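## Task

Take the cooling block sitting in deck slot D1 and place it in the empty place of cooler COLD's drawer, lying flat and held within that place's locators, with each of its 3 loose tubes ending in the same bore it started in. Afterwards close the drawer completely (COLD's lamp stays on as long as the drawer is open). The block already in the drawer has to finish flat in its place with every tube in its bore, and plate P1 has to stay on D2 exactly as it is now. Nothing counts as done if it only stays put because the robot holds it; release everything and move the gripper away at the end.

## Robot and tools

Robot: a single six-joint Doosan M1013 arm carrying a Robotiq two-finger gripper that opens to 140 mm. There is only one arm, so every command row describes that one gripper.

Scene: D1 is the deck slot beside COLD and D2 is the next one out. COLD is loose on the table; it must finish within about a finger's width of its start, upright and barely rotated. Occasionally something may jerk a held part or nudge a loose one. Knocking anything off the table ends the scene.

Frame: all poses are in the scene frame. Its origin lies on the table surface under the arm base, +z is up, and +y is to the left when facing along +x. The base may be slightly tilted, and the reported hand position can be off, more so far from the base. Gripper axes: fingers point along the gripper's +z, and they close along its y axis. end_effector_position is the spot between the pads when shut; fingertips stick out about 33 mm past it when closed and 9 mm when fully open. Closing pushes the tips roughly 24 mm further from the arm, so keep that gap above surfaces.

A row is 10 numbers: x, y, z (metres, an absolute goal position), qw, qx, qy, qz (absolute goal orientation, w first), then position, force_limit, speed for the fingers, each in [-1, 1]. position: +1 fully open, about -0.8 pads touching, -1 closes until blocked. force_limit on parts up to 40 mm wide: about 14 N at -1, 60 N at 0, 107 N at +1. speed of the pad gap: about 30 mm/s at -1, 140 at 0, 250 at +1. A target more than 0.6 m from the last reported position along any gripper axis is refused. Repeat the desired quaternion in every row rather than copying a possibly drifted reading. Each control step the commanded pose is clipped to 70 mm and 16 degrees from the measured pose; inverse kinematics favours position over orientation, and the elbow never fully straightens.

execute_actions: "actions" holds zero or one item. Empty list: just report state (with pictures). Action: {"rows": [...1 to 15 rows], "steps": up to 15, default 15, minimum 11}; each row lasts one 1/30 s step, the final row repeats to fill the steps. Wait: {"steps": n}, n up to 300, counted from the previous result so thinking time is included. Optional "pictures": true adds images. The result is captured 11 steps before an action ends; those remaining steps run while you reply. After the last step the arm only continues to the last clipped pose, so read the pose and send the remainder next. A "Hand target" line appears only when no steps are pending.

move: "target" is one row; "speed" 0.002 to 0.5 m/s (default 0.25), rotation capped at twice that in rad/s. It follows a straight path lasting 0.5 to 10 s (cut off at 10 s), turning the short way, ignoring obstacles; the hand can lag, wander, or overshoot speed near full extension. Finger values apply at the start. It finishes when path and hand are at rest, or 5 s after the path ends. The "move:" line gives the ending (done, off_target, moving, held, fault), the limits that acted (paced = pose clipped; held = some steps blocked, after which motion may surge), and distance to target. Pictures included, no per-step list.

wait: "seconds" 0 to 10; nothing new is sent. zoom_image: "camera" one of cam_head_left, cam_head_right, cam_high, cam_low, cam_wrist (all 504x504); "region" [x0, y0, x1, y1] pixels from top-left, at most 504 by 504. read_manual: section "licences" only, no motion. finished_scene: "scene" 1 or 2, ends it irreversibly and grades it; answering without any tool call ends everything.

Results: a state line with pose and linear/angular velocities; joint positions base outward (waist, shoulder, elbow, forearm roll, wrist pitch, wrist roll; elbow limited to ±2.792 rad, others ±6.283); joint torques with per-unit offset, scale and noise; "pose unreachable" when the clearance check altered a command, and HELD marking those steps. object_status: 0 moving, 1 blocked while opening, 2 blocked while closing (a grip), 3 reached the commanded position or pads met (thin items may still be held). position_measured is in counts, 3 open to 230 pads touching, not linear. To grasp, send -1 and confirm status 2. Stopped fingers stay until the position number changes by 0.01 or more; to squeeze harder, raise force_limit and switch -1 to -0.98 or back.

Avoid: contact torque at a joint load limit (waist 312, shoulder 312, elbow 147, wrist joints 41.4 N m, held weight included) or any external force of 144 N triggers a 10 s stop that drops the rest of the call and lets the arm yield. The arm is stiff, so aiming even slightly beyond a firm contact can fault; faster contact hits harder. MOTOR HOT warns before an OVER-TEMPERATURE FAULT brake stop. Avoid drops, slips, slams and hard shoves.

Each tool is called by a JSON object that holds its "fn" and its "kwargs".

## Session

{"fn": "execute_actions", "kwargs": {"actions": []}}

Scene clock: 0.00 s of 10800.00 s.
end_effector_position=(+1.1209, +0.2122, +0.1661) position_measured=3 object_status=3 end_effector_quat_wxyz=(+0.024, +0.164, +0.977, +0.136) end_effector_velocity=(+0.000, +0.000, +0.000) end_effector_angular_velocity=(+0.000, -0.000, -0.000)
Joint positions: [ 0.091  1.046  0.598  0.272  1.382 -1.195]
Joint velocities: [ 0. -0. -0. -0. -0.  0.]
Joint torques (N m, as the joint torque sensors report them, + toward a larger angle): no reading
Hand target: +1.121, +0.212, +0.166; +0.024, +0.164, +0.977, +0.136

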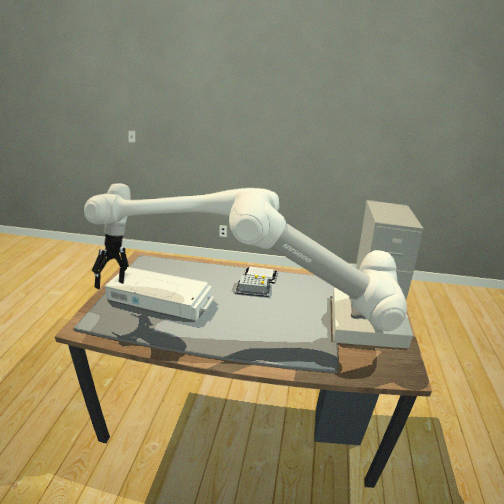

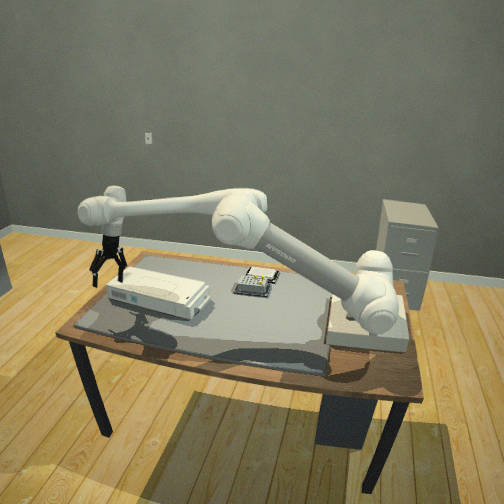

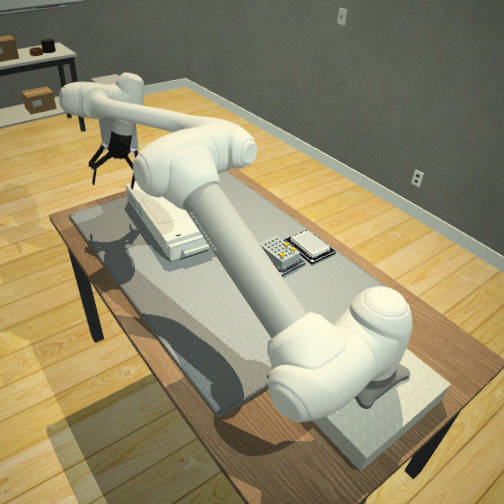

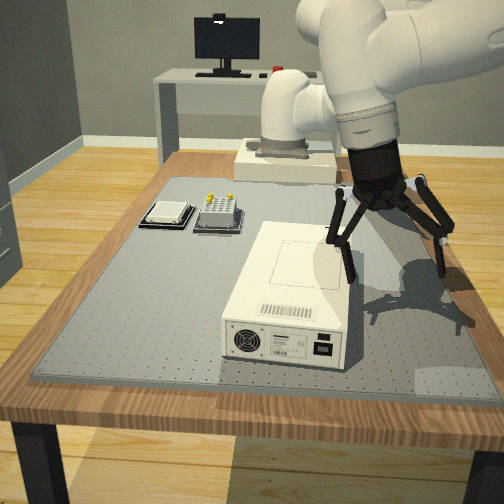

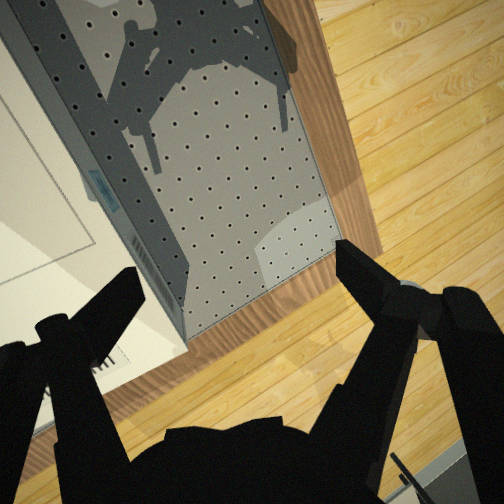

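{"fn": "zoom_image", "kwargs": {"camera": "cam_low", "region": [130, 180, 380, 380]}}

{"fn": "zoom_image", "kwargs": {"camera": "cam_head_left", "region": [90, 250, 290, 340]}}

{"fn": "zoom_image", "kwargs": {"camera": "cam_high", "region": [120, 170, 350, 300]}}

Region (130, 180, 380, 380) of cam_low's 504x504 image, scaled by 2.016, with more detail than that image has; it fills the top 403 rows of this view, and the rest is white.

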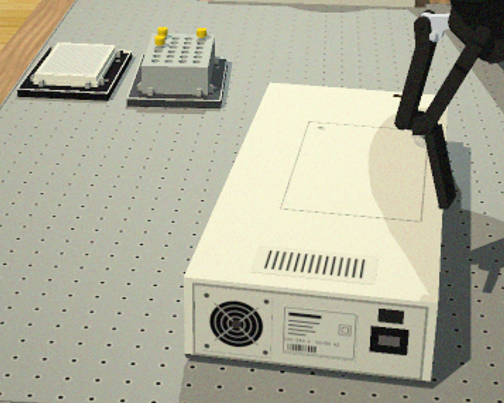

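Region (90, 250, 290, 340) of cam_head_left's 504x504 image, scaled by 2.520, with more detail than that image has; it fills the top 227 rows of this view, and the rest is white.

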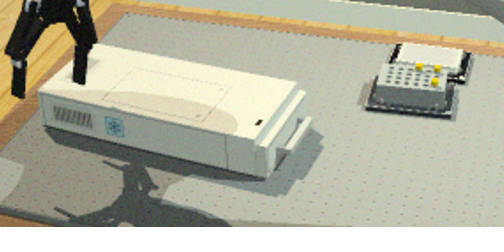

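Region (120, 170, 350, 300) of cam_high's 504x504 image, scaled by 2.191, with more detail than that image has; it fills the top 285 rows of this view, and the rest is white.

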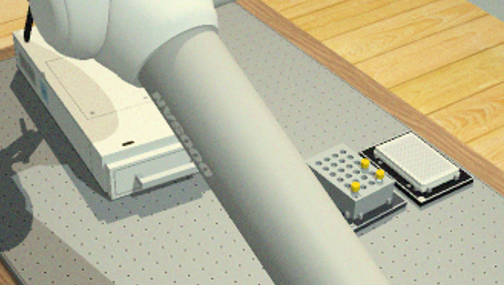

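{"fn": "move", "kwargs": {"target": [0.69, 0.09, 0.17, 0, 0.743, 0.669, 0, -0.28, 0.0, 0.0], "speed": 0.4}}

Scene clock: 3.90 s of 10800.00 s.
end_effector_position=(+0.6903, +0.0894, +0.1698) position_measured=164 object_status=3 end_effector_quat_wxyz=(+0.000, +0.743, +0.669, +0.000) end_effector_velocity=(-0.001, +0.000, +0.000) end_effector_angular_velocity=(-0.001, -0.000, -0.004)
Joint positions: [0.083 0.36  1.771 0.016 1.004 0.167]
Joint velocities: [ 0.001 -0.002  0.002 -0.001 -0.     0.006]
Joint torques (N m, as the joint torque sensors report them, + toward a larger angle): [  3.69 -70.68 -35.65   4.37   0.56   0.32]
Hand target: +0.690, +0.089, +0.170; +0.000, +0.743, +0.669, +0.000
Off the commanded pose: 0.001 m, 0 deg.
Kept back: nothing.
move: done

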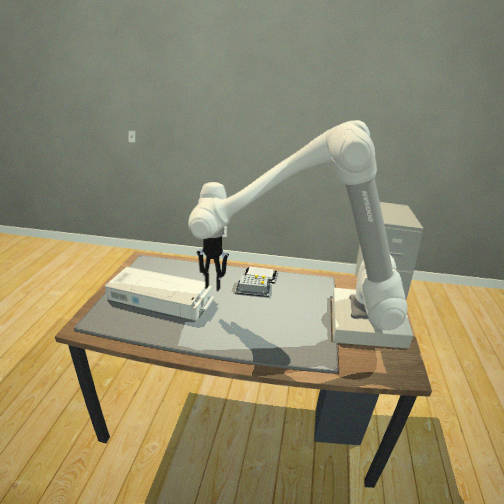

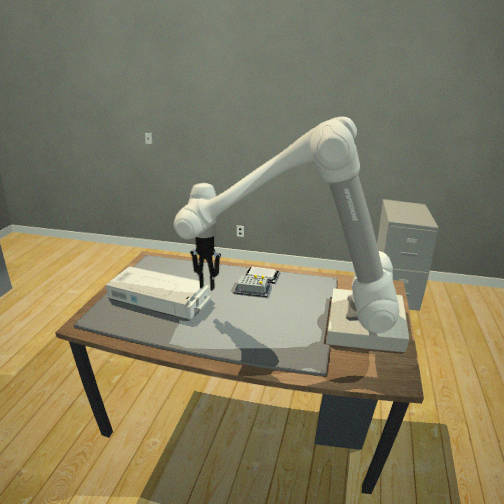

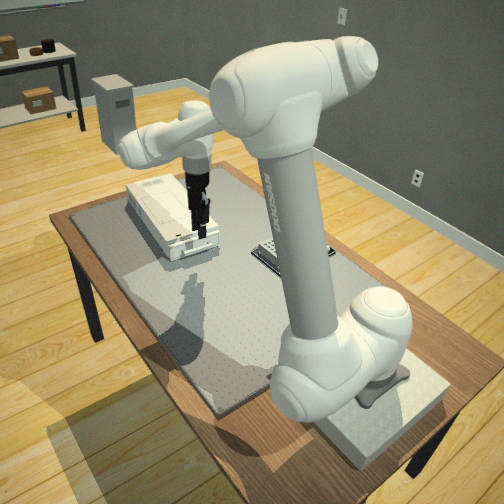

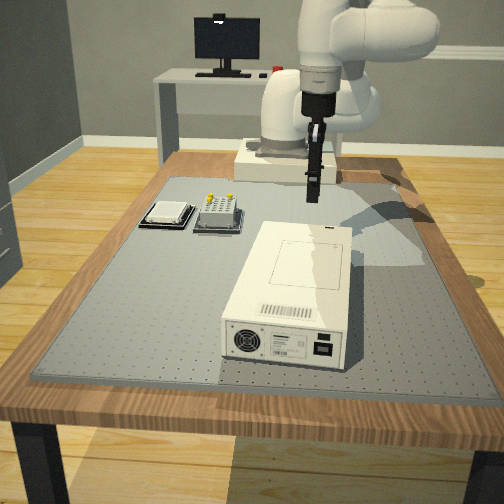

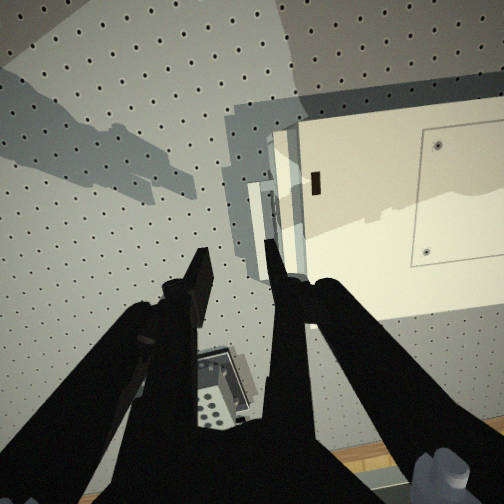

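{"fn": "zoom_image", "kwargs": {"camera": "cam_wrist", "region": [220, 80, 504, 340]}}

{"fn": "zoom_image", "kwargs": {"camera": "cam_wrist", "region": [225, 110, 335, 300]}}

Region (220, 80, 504, 340) of cam_wrist's 504x504 image, scaled by 1.775, with more detail than that image has; it fills the top 461 rows of this view, and the rest is white.

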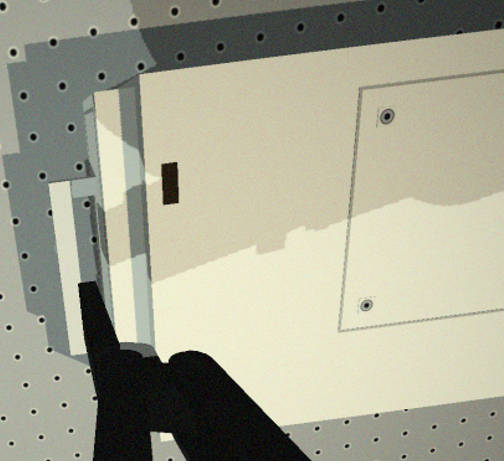

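Region (225, 110, 335, 300) of cam_wrist's 504x504 image, scaled by 2.653, with more detail than that image has; it fills the left 292 columns of this view, and the rest is white.

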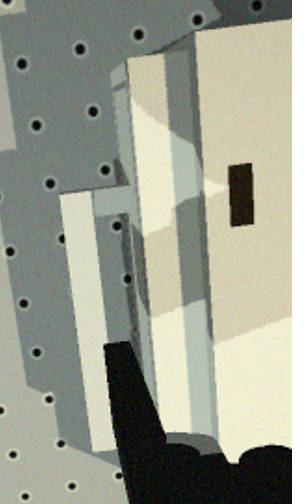

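{"fn": "move", "kwargs": {"target": [0.6984, 0.0840, 0.105, 0, 0.7396, 0.6730, 0, -0.28, 0.0, 0.0], "speed": 0.12}}

Scene clock: 15.80 s of 10800.00 s.
end_effector_position=(+0.6984, +0.0840, +0.1051) position_measured=164 object_status=3 end_effector_quat_wxyz=(+0.000, +0.740, +0.673, +0.000) end_effector_velocity=(+0.001, -0.000, -0.001) end_effector_angular_velocity=(+0.000, -0.001, -0.000)
Joint positions: [0.076 0.432 1.802 0.018 0.901 0.147]
Joint velocities: [-0.001  0.002  0.     0.    -0.002 -0.001]
Joint torques (N m, as the joint torque sensors report them, + toward a larger angle): [  2.84 -72.57 -33.8    4.13   0.57  -0.06]
Hand target: +0.698, +0.084, +0.105; +0.000, +0.740, +0.673, -0.000
Off the commanded pose: 0.000 m, 0 deg.
Kept back: nothing.
After step 90, 7.93 s passed at rest.
move: done

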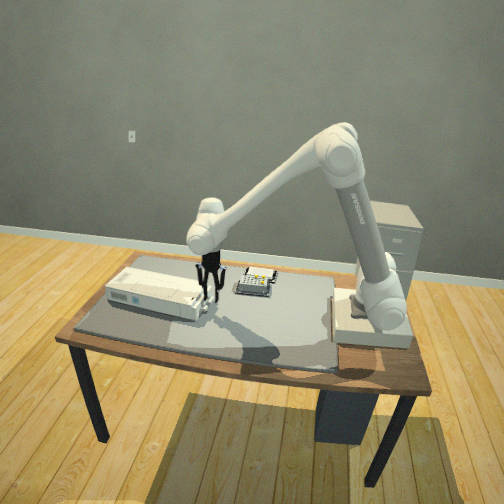

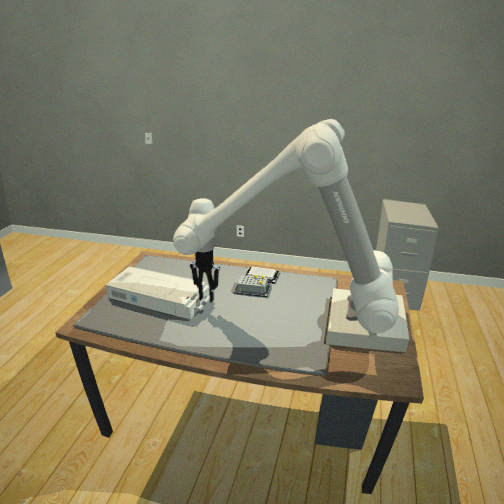

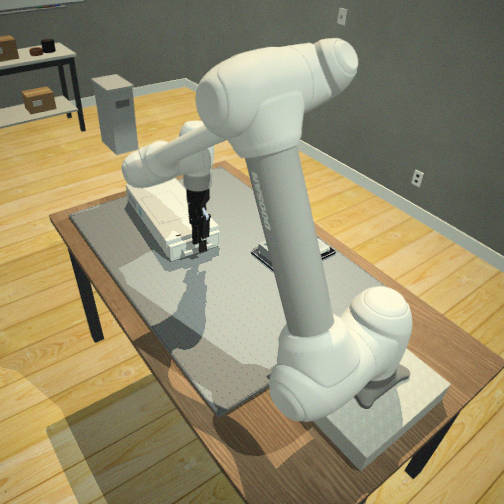

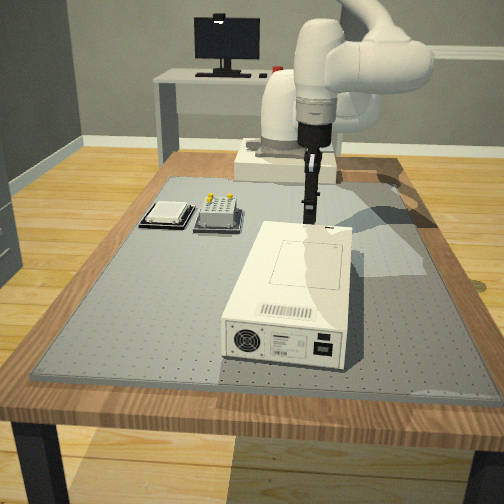

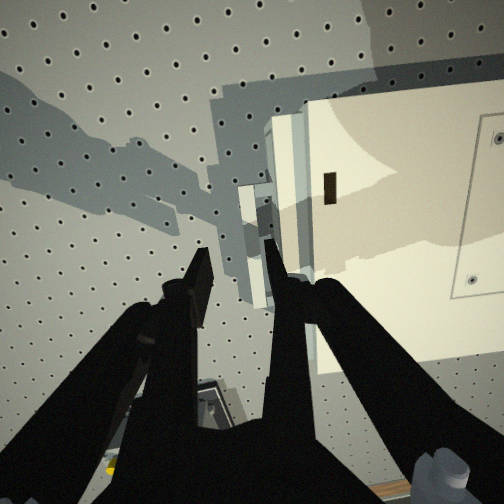

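{"fn": "zoom_image", "kwargs": {"camera": "cam_wrist", "region": [215, 90, 345, 320]}}

Region (215, 90, 345, 320) of cam_wrist's 504x504 image, scaled by 2.191, with more detail than that image has; it fills the left 285 columns of this view, and the rest is white.

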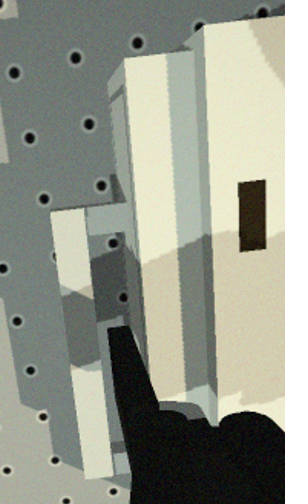

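{"fn": "move", "kwargs": {"target": [0.6984, 0.0840, 0.070, 0, 0.7396, 0.6730, 0, -0.28, 0.0, 0.0], "speed": 0.08}}

{"fn": "move", "kwargs": {"target": [0.4943, 0.1033, 0.070, 0, 0.7396, 0.6730, 0, -0.28, 0.0, 0.0], "speed": 0.09}}

Scene clock: 17.67 s of 10800.00 s.
end_effector_position=(+0.6984, +0.0840, +0.0701) position_measured=164 object_status=3 end_effector_quat_wxyz=(+0.000, +0.740, +0.673, +0.000) end_effector_velocity=(-0.000, +0.000, -0.002) end_effector_angular_velocity=(-0.000, +0.001, +0.000)
Joint positions: [0.076 0.469 1.823 0.019 0.843 0.146]
Joint velocities: [ 0.     0.002  0.001 -0.    -0.003 -0.   ]
Joint torques (N m, as the joint torque sensors report them, + toward a larger angle): [  1.25 -78.88 -32.46   4.43   0.39  -0.07]
Hand target: +0.698, +0.084, +0.070; +0.000, +0.740, +0.673, -0.000
Off the commanded pose: 0.000 m, 0 deg.
Kept back: nothing.
move: done

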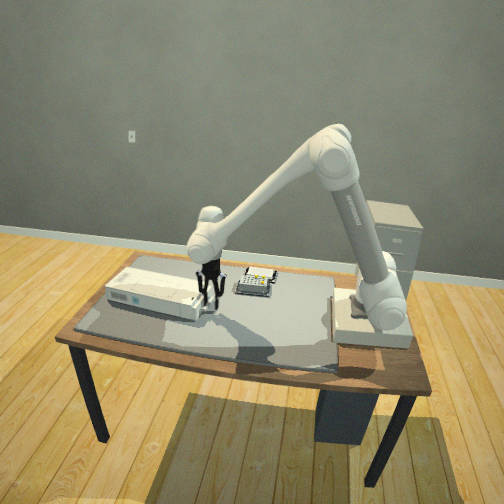

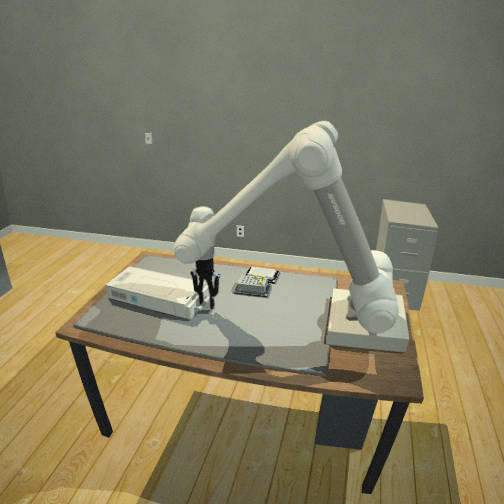

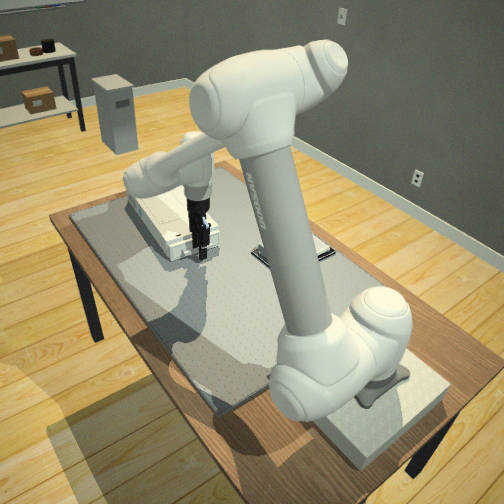

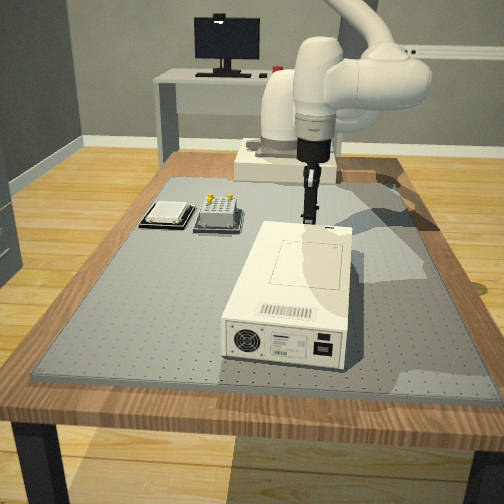

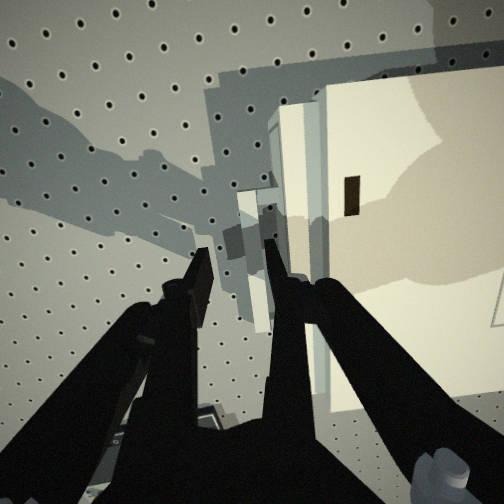

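Scene clock: 20.37 s of 10800.00 s.
end_effector_position=(+0.4944, +0.1030, +0.0699) position_measured=164 object_status=3 end_effector_quat_wxyz=(+0.000, +0.740, +0.673, -0.000) end_effector_velocity=(-0.001, -0.000, -0.000) end_effector_angular_velocity=(-0.000, +0.000, +0.000)
Joint positions: [0.14  0.219 2.208 0.021 0.707 0.207]
Joint velocities: [-0.    -0.001  0.002 -0.    -0.     0.   ]
Joint torques (N m, as the joint torque sensors report them, + toward a larger angle): [  2.76 -50.79 -26.57   3.83   0.99  -0.02]
Hand target: +0.494, +0.103, +0.070; +0.000, +0.740, +0.673, -0.000
Off the commanded pose: 0.000 m, 0 deg.
Kept back: nothing.
move: done

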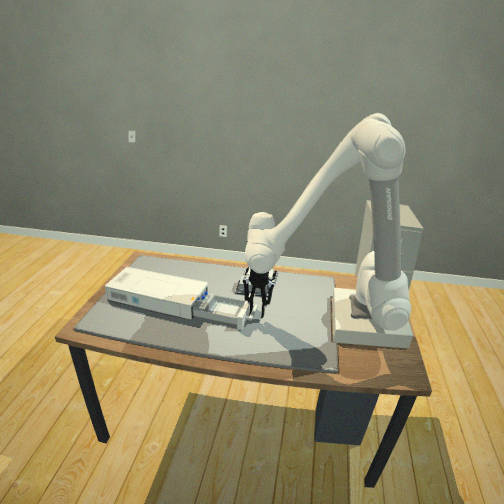

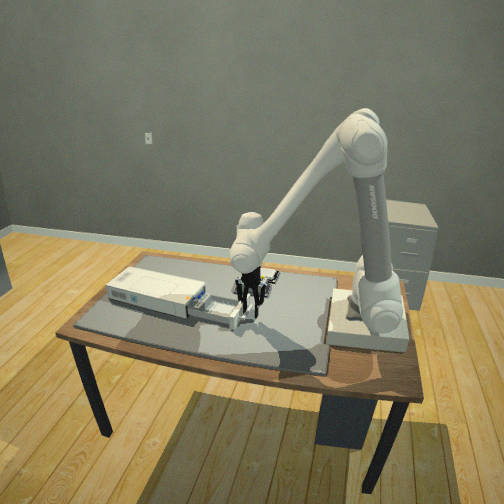

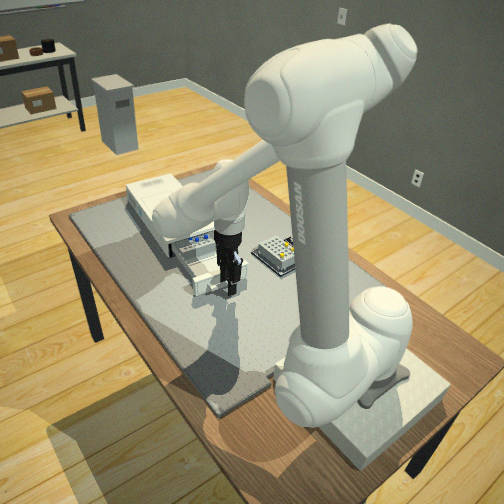

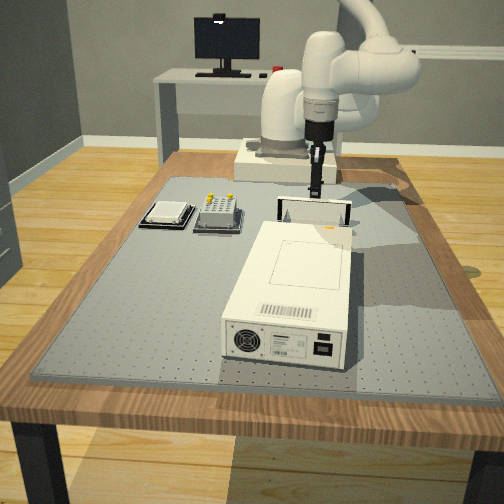

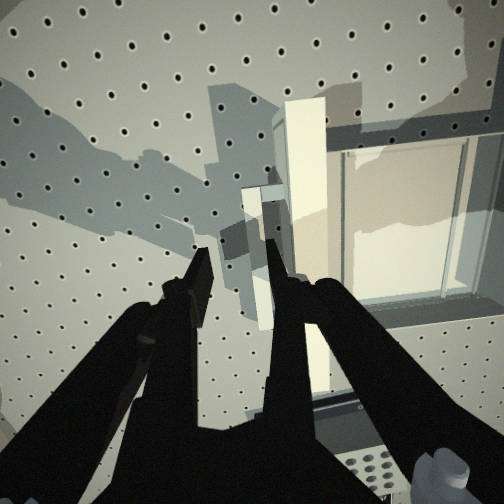

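{"fn": "zoom_image", "kwargs": {"camera": "cam_wrist", "region": [270, 90, 504, 340]}}

Region (270, 90, 504, 340) of cam_wrist's 504x504 image, scaled by 2.016, with more detail than that image has; it fills the left 472 columns of this view, and the rest is white.

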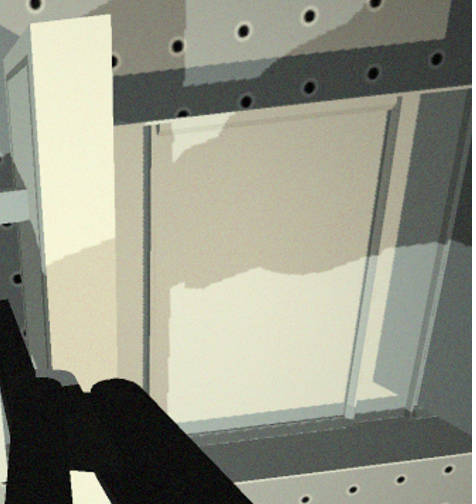

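{"fn": "move", "kwargs": {"target": [0.4979, 0.1030, 0.070, 0, 0.7396, 0.6730, 0, -0.28, 0.0, 0.0], "speed": 0.03}}

{"fn": "move", "kwargs": {"target": [0.4979, 0.1030, 0.130, 0, 0.7396, 0.6730, 0, -0.28, 0.0, 0.0], "speed": 0.15}}

{"fn": "move", "kwargs": {"target": [0.618, 0.092, 0.135, 0, 0.7396, 0.6730, 0, 0.6, 0.0, 0.0], "speed": 0.25}}

Scene clock: 25.17 s of 10800.00 s.
end_effector_position=(+0.4978, +0.1030, +0.0700) position_measured=164 object_status=3 end_effector_quat_wxyz=(+0.000, +0.740, +0.673, -0.000) end_effector_velocity=(+0.001, +0.000, +0.000) end_effector_angular_velocity=(+0.000, +0.000, +0.001)
Joint positions: [0.14  0.223 2.202 0.021 0.709 0.206]
Joint velocities: [ 0.     0.001 -0.002  0.     0.    -0.001]
Joint torques (N m, as the joint torque sensors report them, + toward a larger angle): [  2.18 -51.64 -27.04   3.39   0.13   0.13]
Hand target: +0.498, +0.103, +0.070; +0.000, +0.740, +0.673, +0.000
Off the commanded pose: 0.000 m, 0 deg.
Kept back: nothing.
After step 90, 1.10 s passed at rest.
move: done

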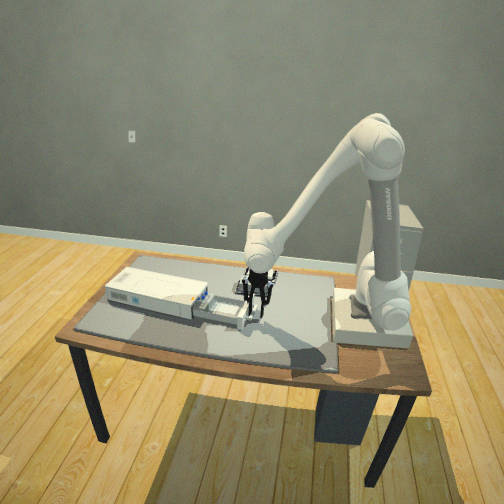

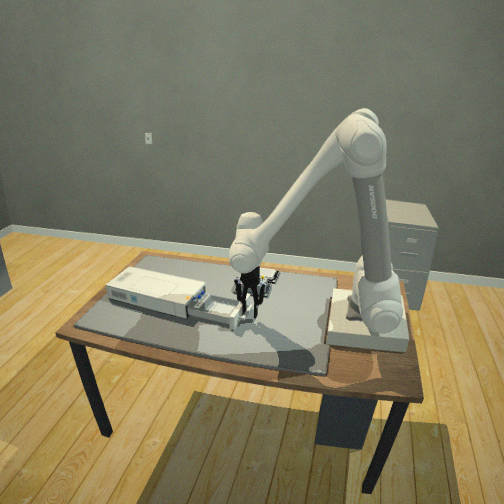

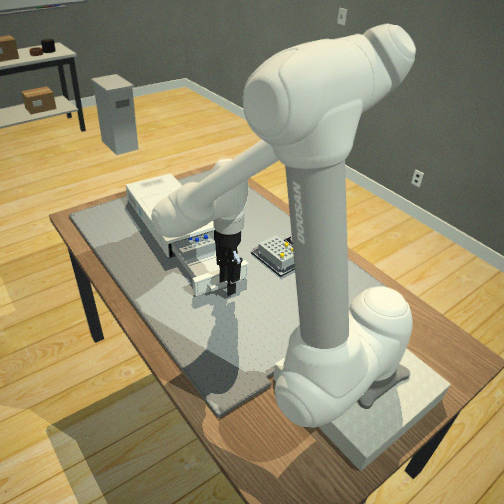

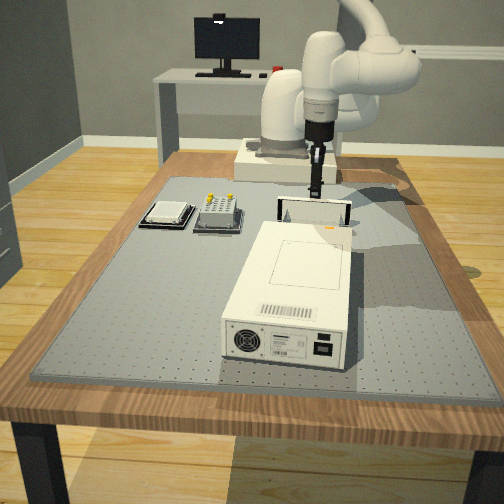

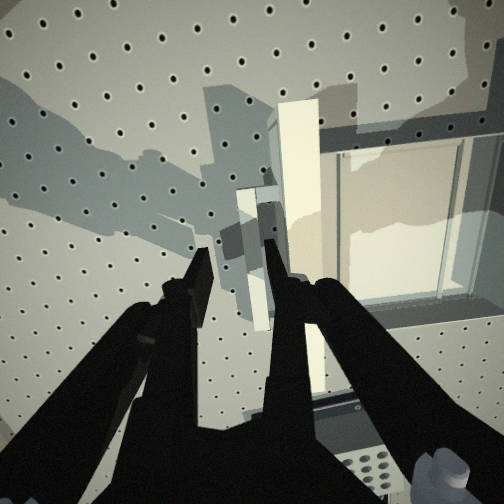

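Scene clock: 26.03 s of 10800.00 s.
end_effector_position=(+0.4979, +0.1030, +0.1298) position_measured=164 object_status=3 end_effector_quat_wxyz=(-0.000, +0.740, +0.673, -0.000) end_effector_velocity=(-0.000, +0.000, +0.002) end_effector_angular_velocity=(+0.000, +0.000, +0.001)
Joint positions: [0.138 0.139 2.158 0.018 0.837 0.208]
Joint velocities: [ 0.001 -0.002 -0.002  0.     0.004 -0.   ]
Joint torques (N m, as the joint torque sensors report them, + toward a larger angle): [  0.69 -46.49 -31.4    4.21   0.4    0.11]
Hand target: +0.498, +0.103, +0.130; -0.000, +0.740, +0.673, +0.000
Off the commanded pose: 0.000 m, 0 deg.
Kept back: nothing.
move: done

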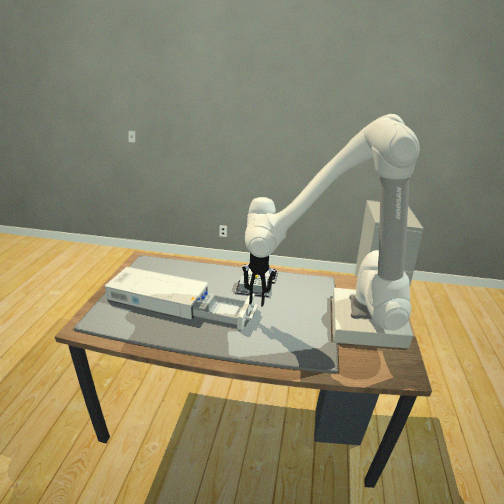

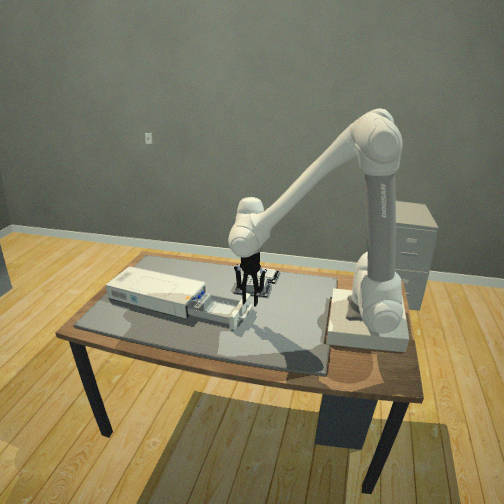

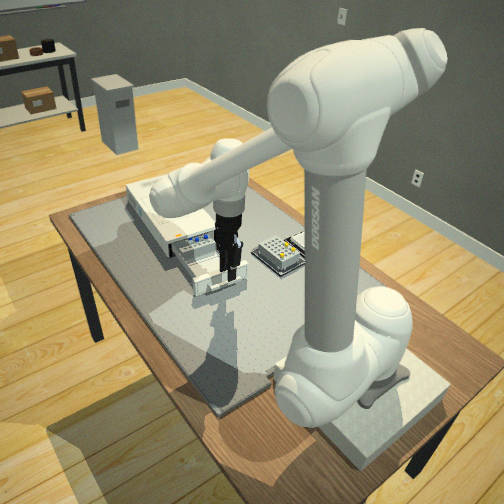

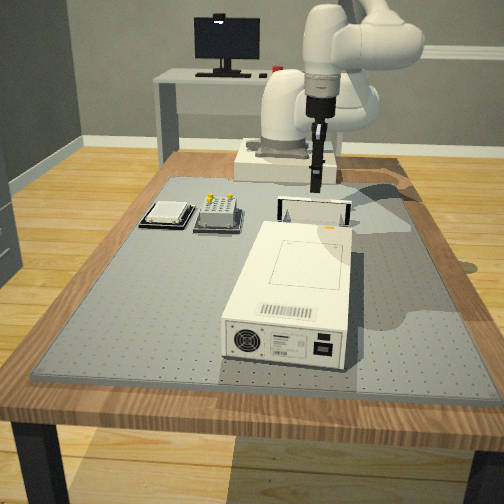

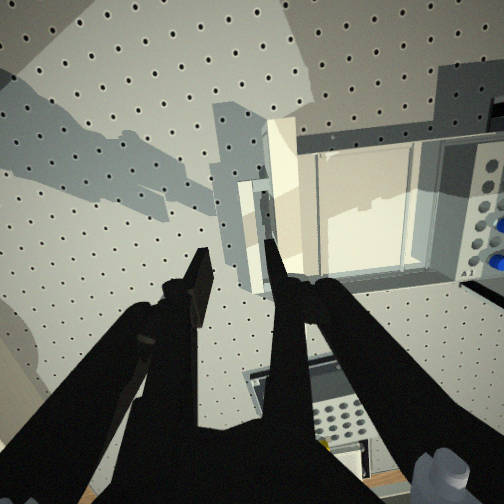

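Scene clock: 27.07 s of 10800.00 s.
end_effector_position=(+0.6179, +0.0922, +0.1351) position_measured=53 object_status=3 end_effector_quat_wxyz=(+0.000, +0.740, +0.673, +0.000) end_effector_velocity=(+0.001, -0.001, -0.000) end_effector_angular_velocity=(-0.000, +0.001, -0.001)
Joint positions: [0.096 0.296 1.94  0.018 0.9   0.167]
Joint velocities: [-0.001  0.002 -0.002 -0.     0.001 -0.   ]
Joint torques (N m, as the joint torque sensors report them, + toward a larger angle): [  1.68 -62.47 -33.98   4.3    0.23  -0.03]
Hand target: +0.618, +0.092, +0.135; -0.000, +0.740, +0.673, +0.000
Off the commanded pose: 0.000 m, 0 deg.
Kept back: nothing.
move: done

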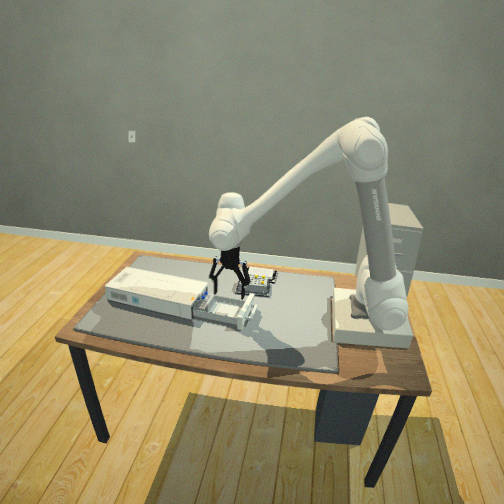

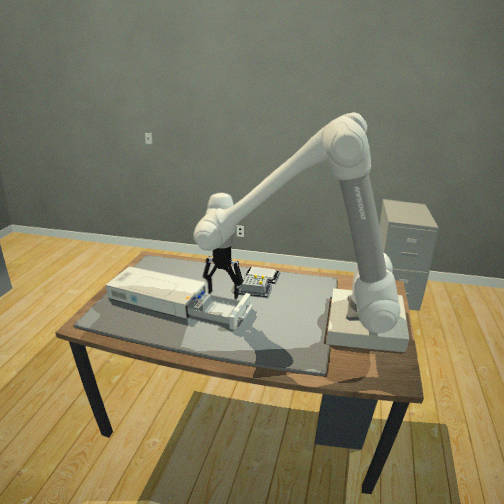

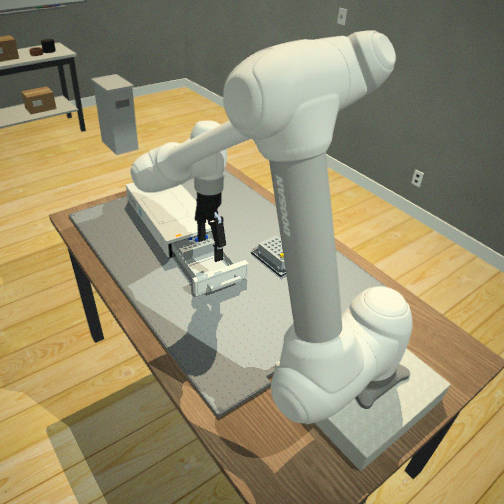

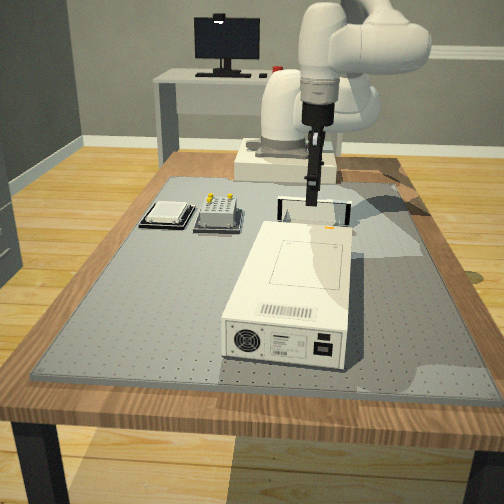

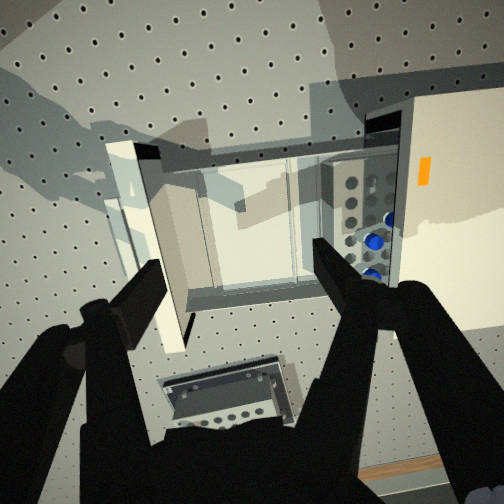

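{"fn": "zoom_image", "kwargs": {"camera": "cam_wrist", "region": [150, 135, 350, 315]}}

{"fn": "zoom_image", "kwargs": {"camera": "cam_wrist", "region": [145, 340, 315, 440]}}

Region (150, 135, 350, 315) of cam_wrist's 504x504 image, scaled by 2.520, with more detail than that image has; it fills the top 454 rows of this view, and the rest is white.

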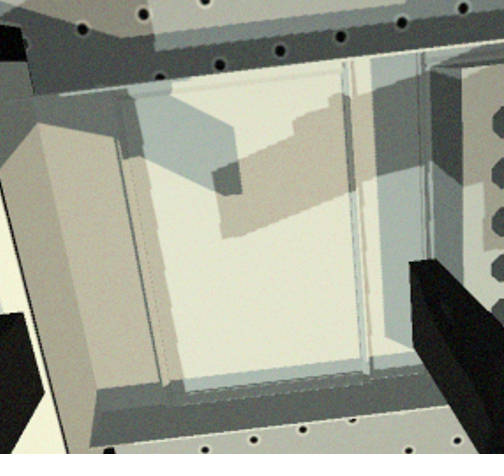

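Region (145, 340, 315, 440) of cam_wrist's 504x504 image, scaled by 2.965, with more detail than that image has; it fills the top 296 rows of this view, and the rest is white.

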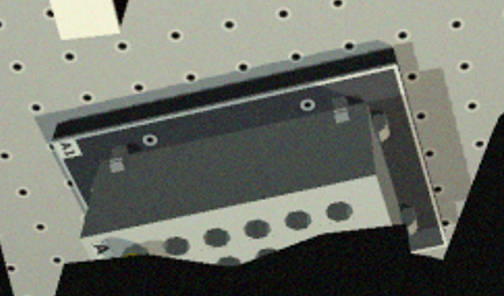

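{"fn": "move", "kwargs": {"target": [0.552, -0.157, 0.125, 0, 0.9999, 0.0148, 0, 0.6, 0.0, 0.0], "speed": 0.4}}

Scene clock: 33.30 s of 10800.00 s.
end_effector_position=(+0.5524, -0.1568, +0.1250) position_measured=53 object_status=3 end_effector_quat_wxyz=(-0.000, +1.000, +0.015, +0.000) end_effector_velocity=(+0.000, -0.002, +0.000) end_effector_angular_velocity=(-0.001, -0.000, -0.010)
Joint positions: [-0.335  0.246  2.041  0.021  0.854  1.179]
Joint velocities: [-0.003  0.    -0.001 -0.001  0.     0.008]
Joint torques (N m, as the joint torque sensors report them, + toward a larger angle): [ -0.26 -54.45 -32.68   3.94   0.48   0.25]
Hand target: +0.552, -0.157, +0.125; -0.000, +1.000, +0.015, +0.000
Off the commanded pose: 0.000 m, 0 deg.
Kept back: nothing.
After step 90, 0.90 s passed at rest.
move: done

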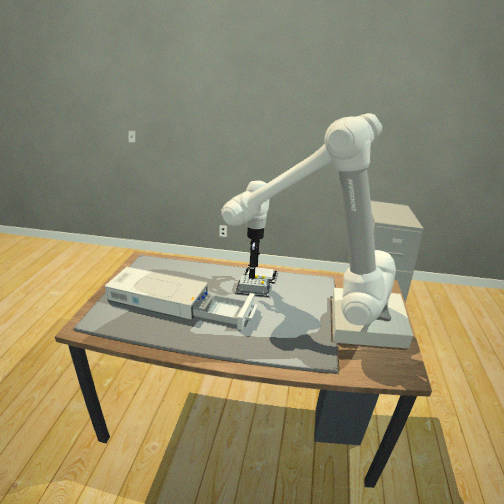

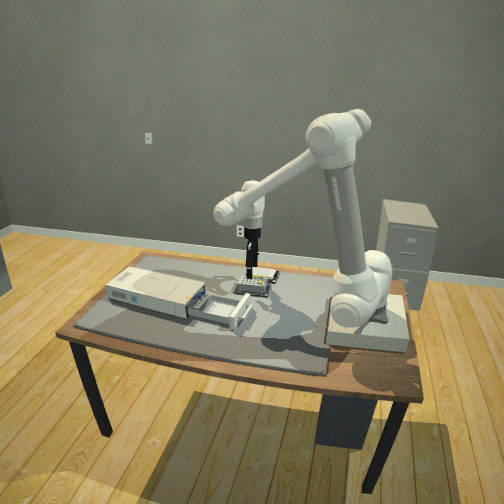

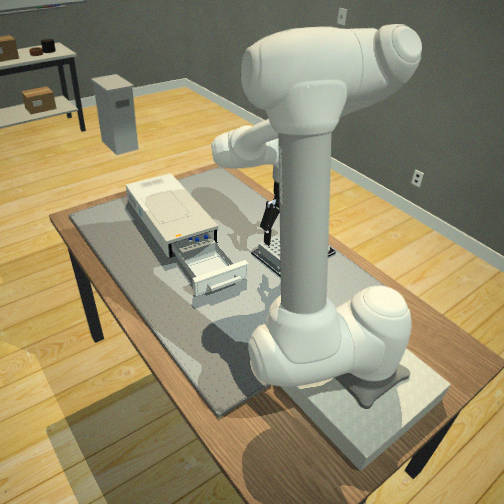

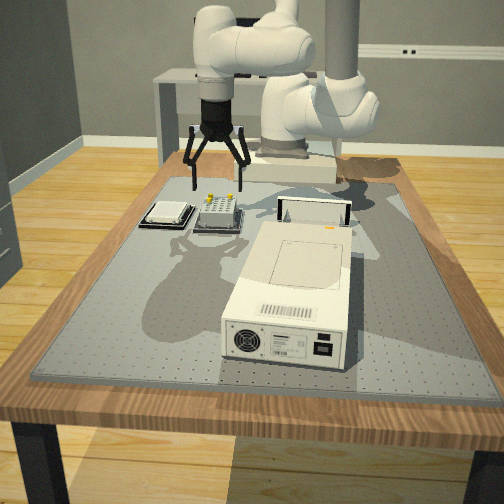

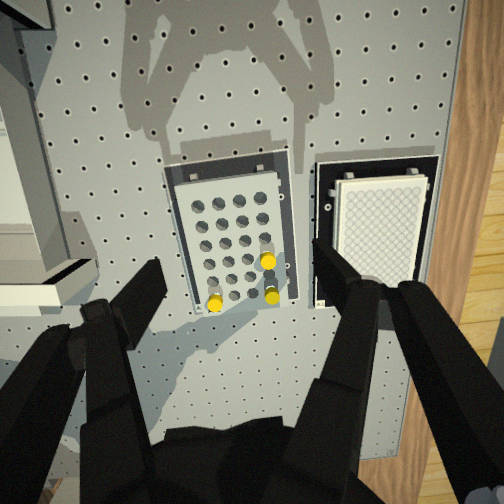

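{"fn": "zoom_image", "kwargs": {"camera": "cam_wrist", "region": [140, 140, 340, 330]}}

Region (140, 140, 340, 330) of cam_wrist's 504x504 image, scaled by 2.520, with more detail than that image has; it fills the top 479 rows of this view, and the rest is white.

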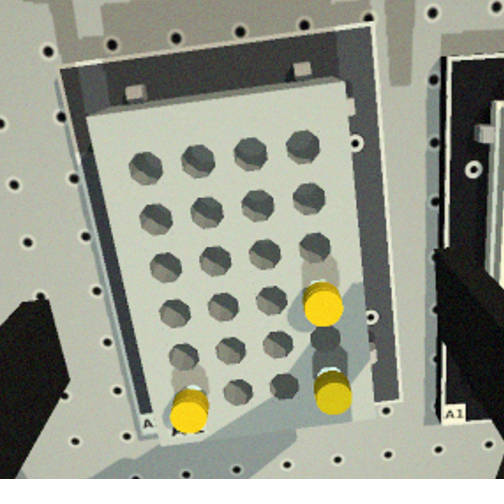

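{"fn": "move", "kwargs": {"target": [0.5483, -0.1541, 0.068, 0, 0.9998, 0.0201, 0, 0.6, 0.0, 0.0], "speed": 0.12}}

Scene clock: 36.53 s of 10800.00 s.
end_effector_position=(+0.5483, -0.1541, +0.0681) position_measured=53 object_status=3 end_effector_quat_wxyz=(+0.000, +1.000, +0.020, +0.000) end_effector_velocity=(+0.001, -0.001, -0.001) end_effector_angular_velocity=(-0.001, -0.002, -0.001)
Joint positions: [-0.331  0.312  2.088  0.023  0.741  1.17 ]
Joint velocities: [-0.001  0.002 -0.001 -0.    -0.003 -0.   ]
Joint torques (N m, as the joint torque sensors report them, + toward a larger angle): [  2.02 -61.8  -29.13   4.04   0.19   0.22]
Hand target: +0.548, -0.154, +0.068; +0.000, +1.000, +0.020, -0.000
Off the commanded pose: 0.000 m, 0 deg.
Kept back: nothing.
move: done

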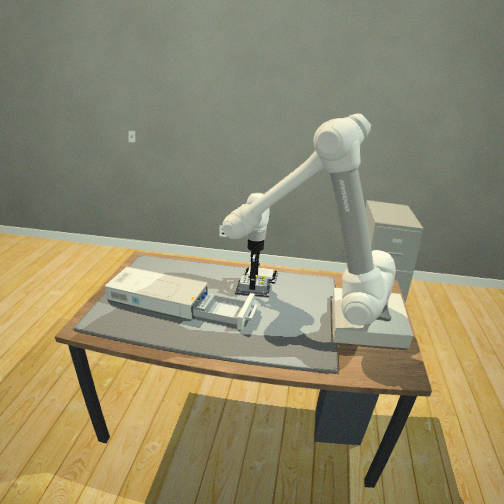

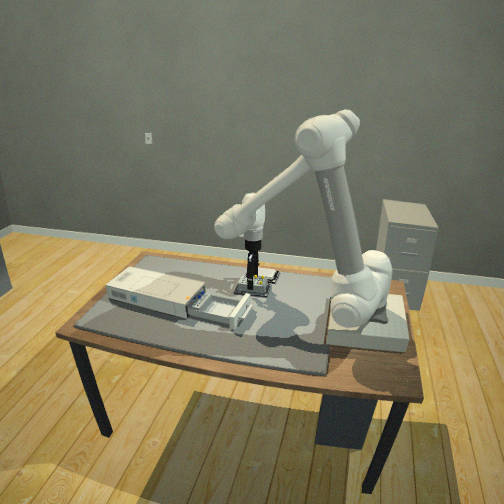

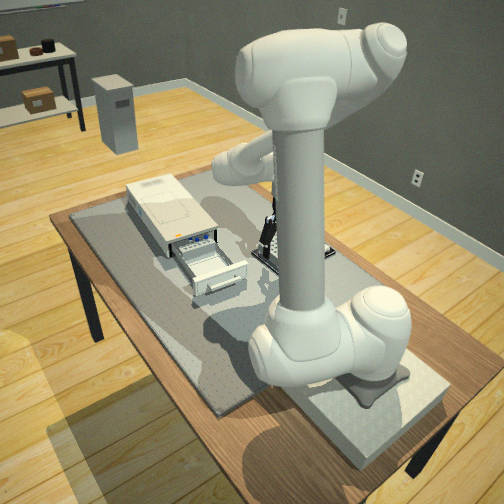

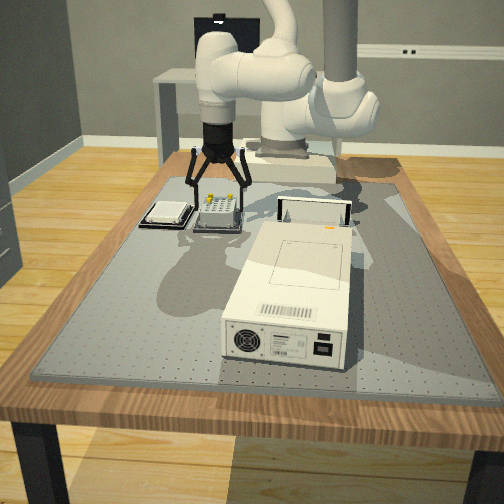

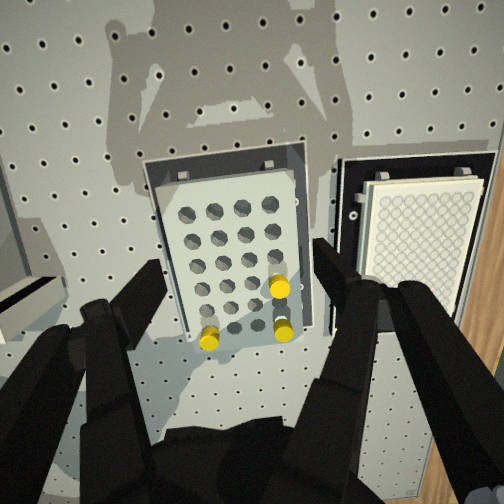

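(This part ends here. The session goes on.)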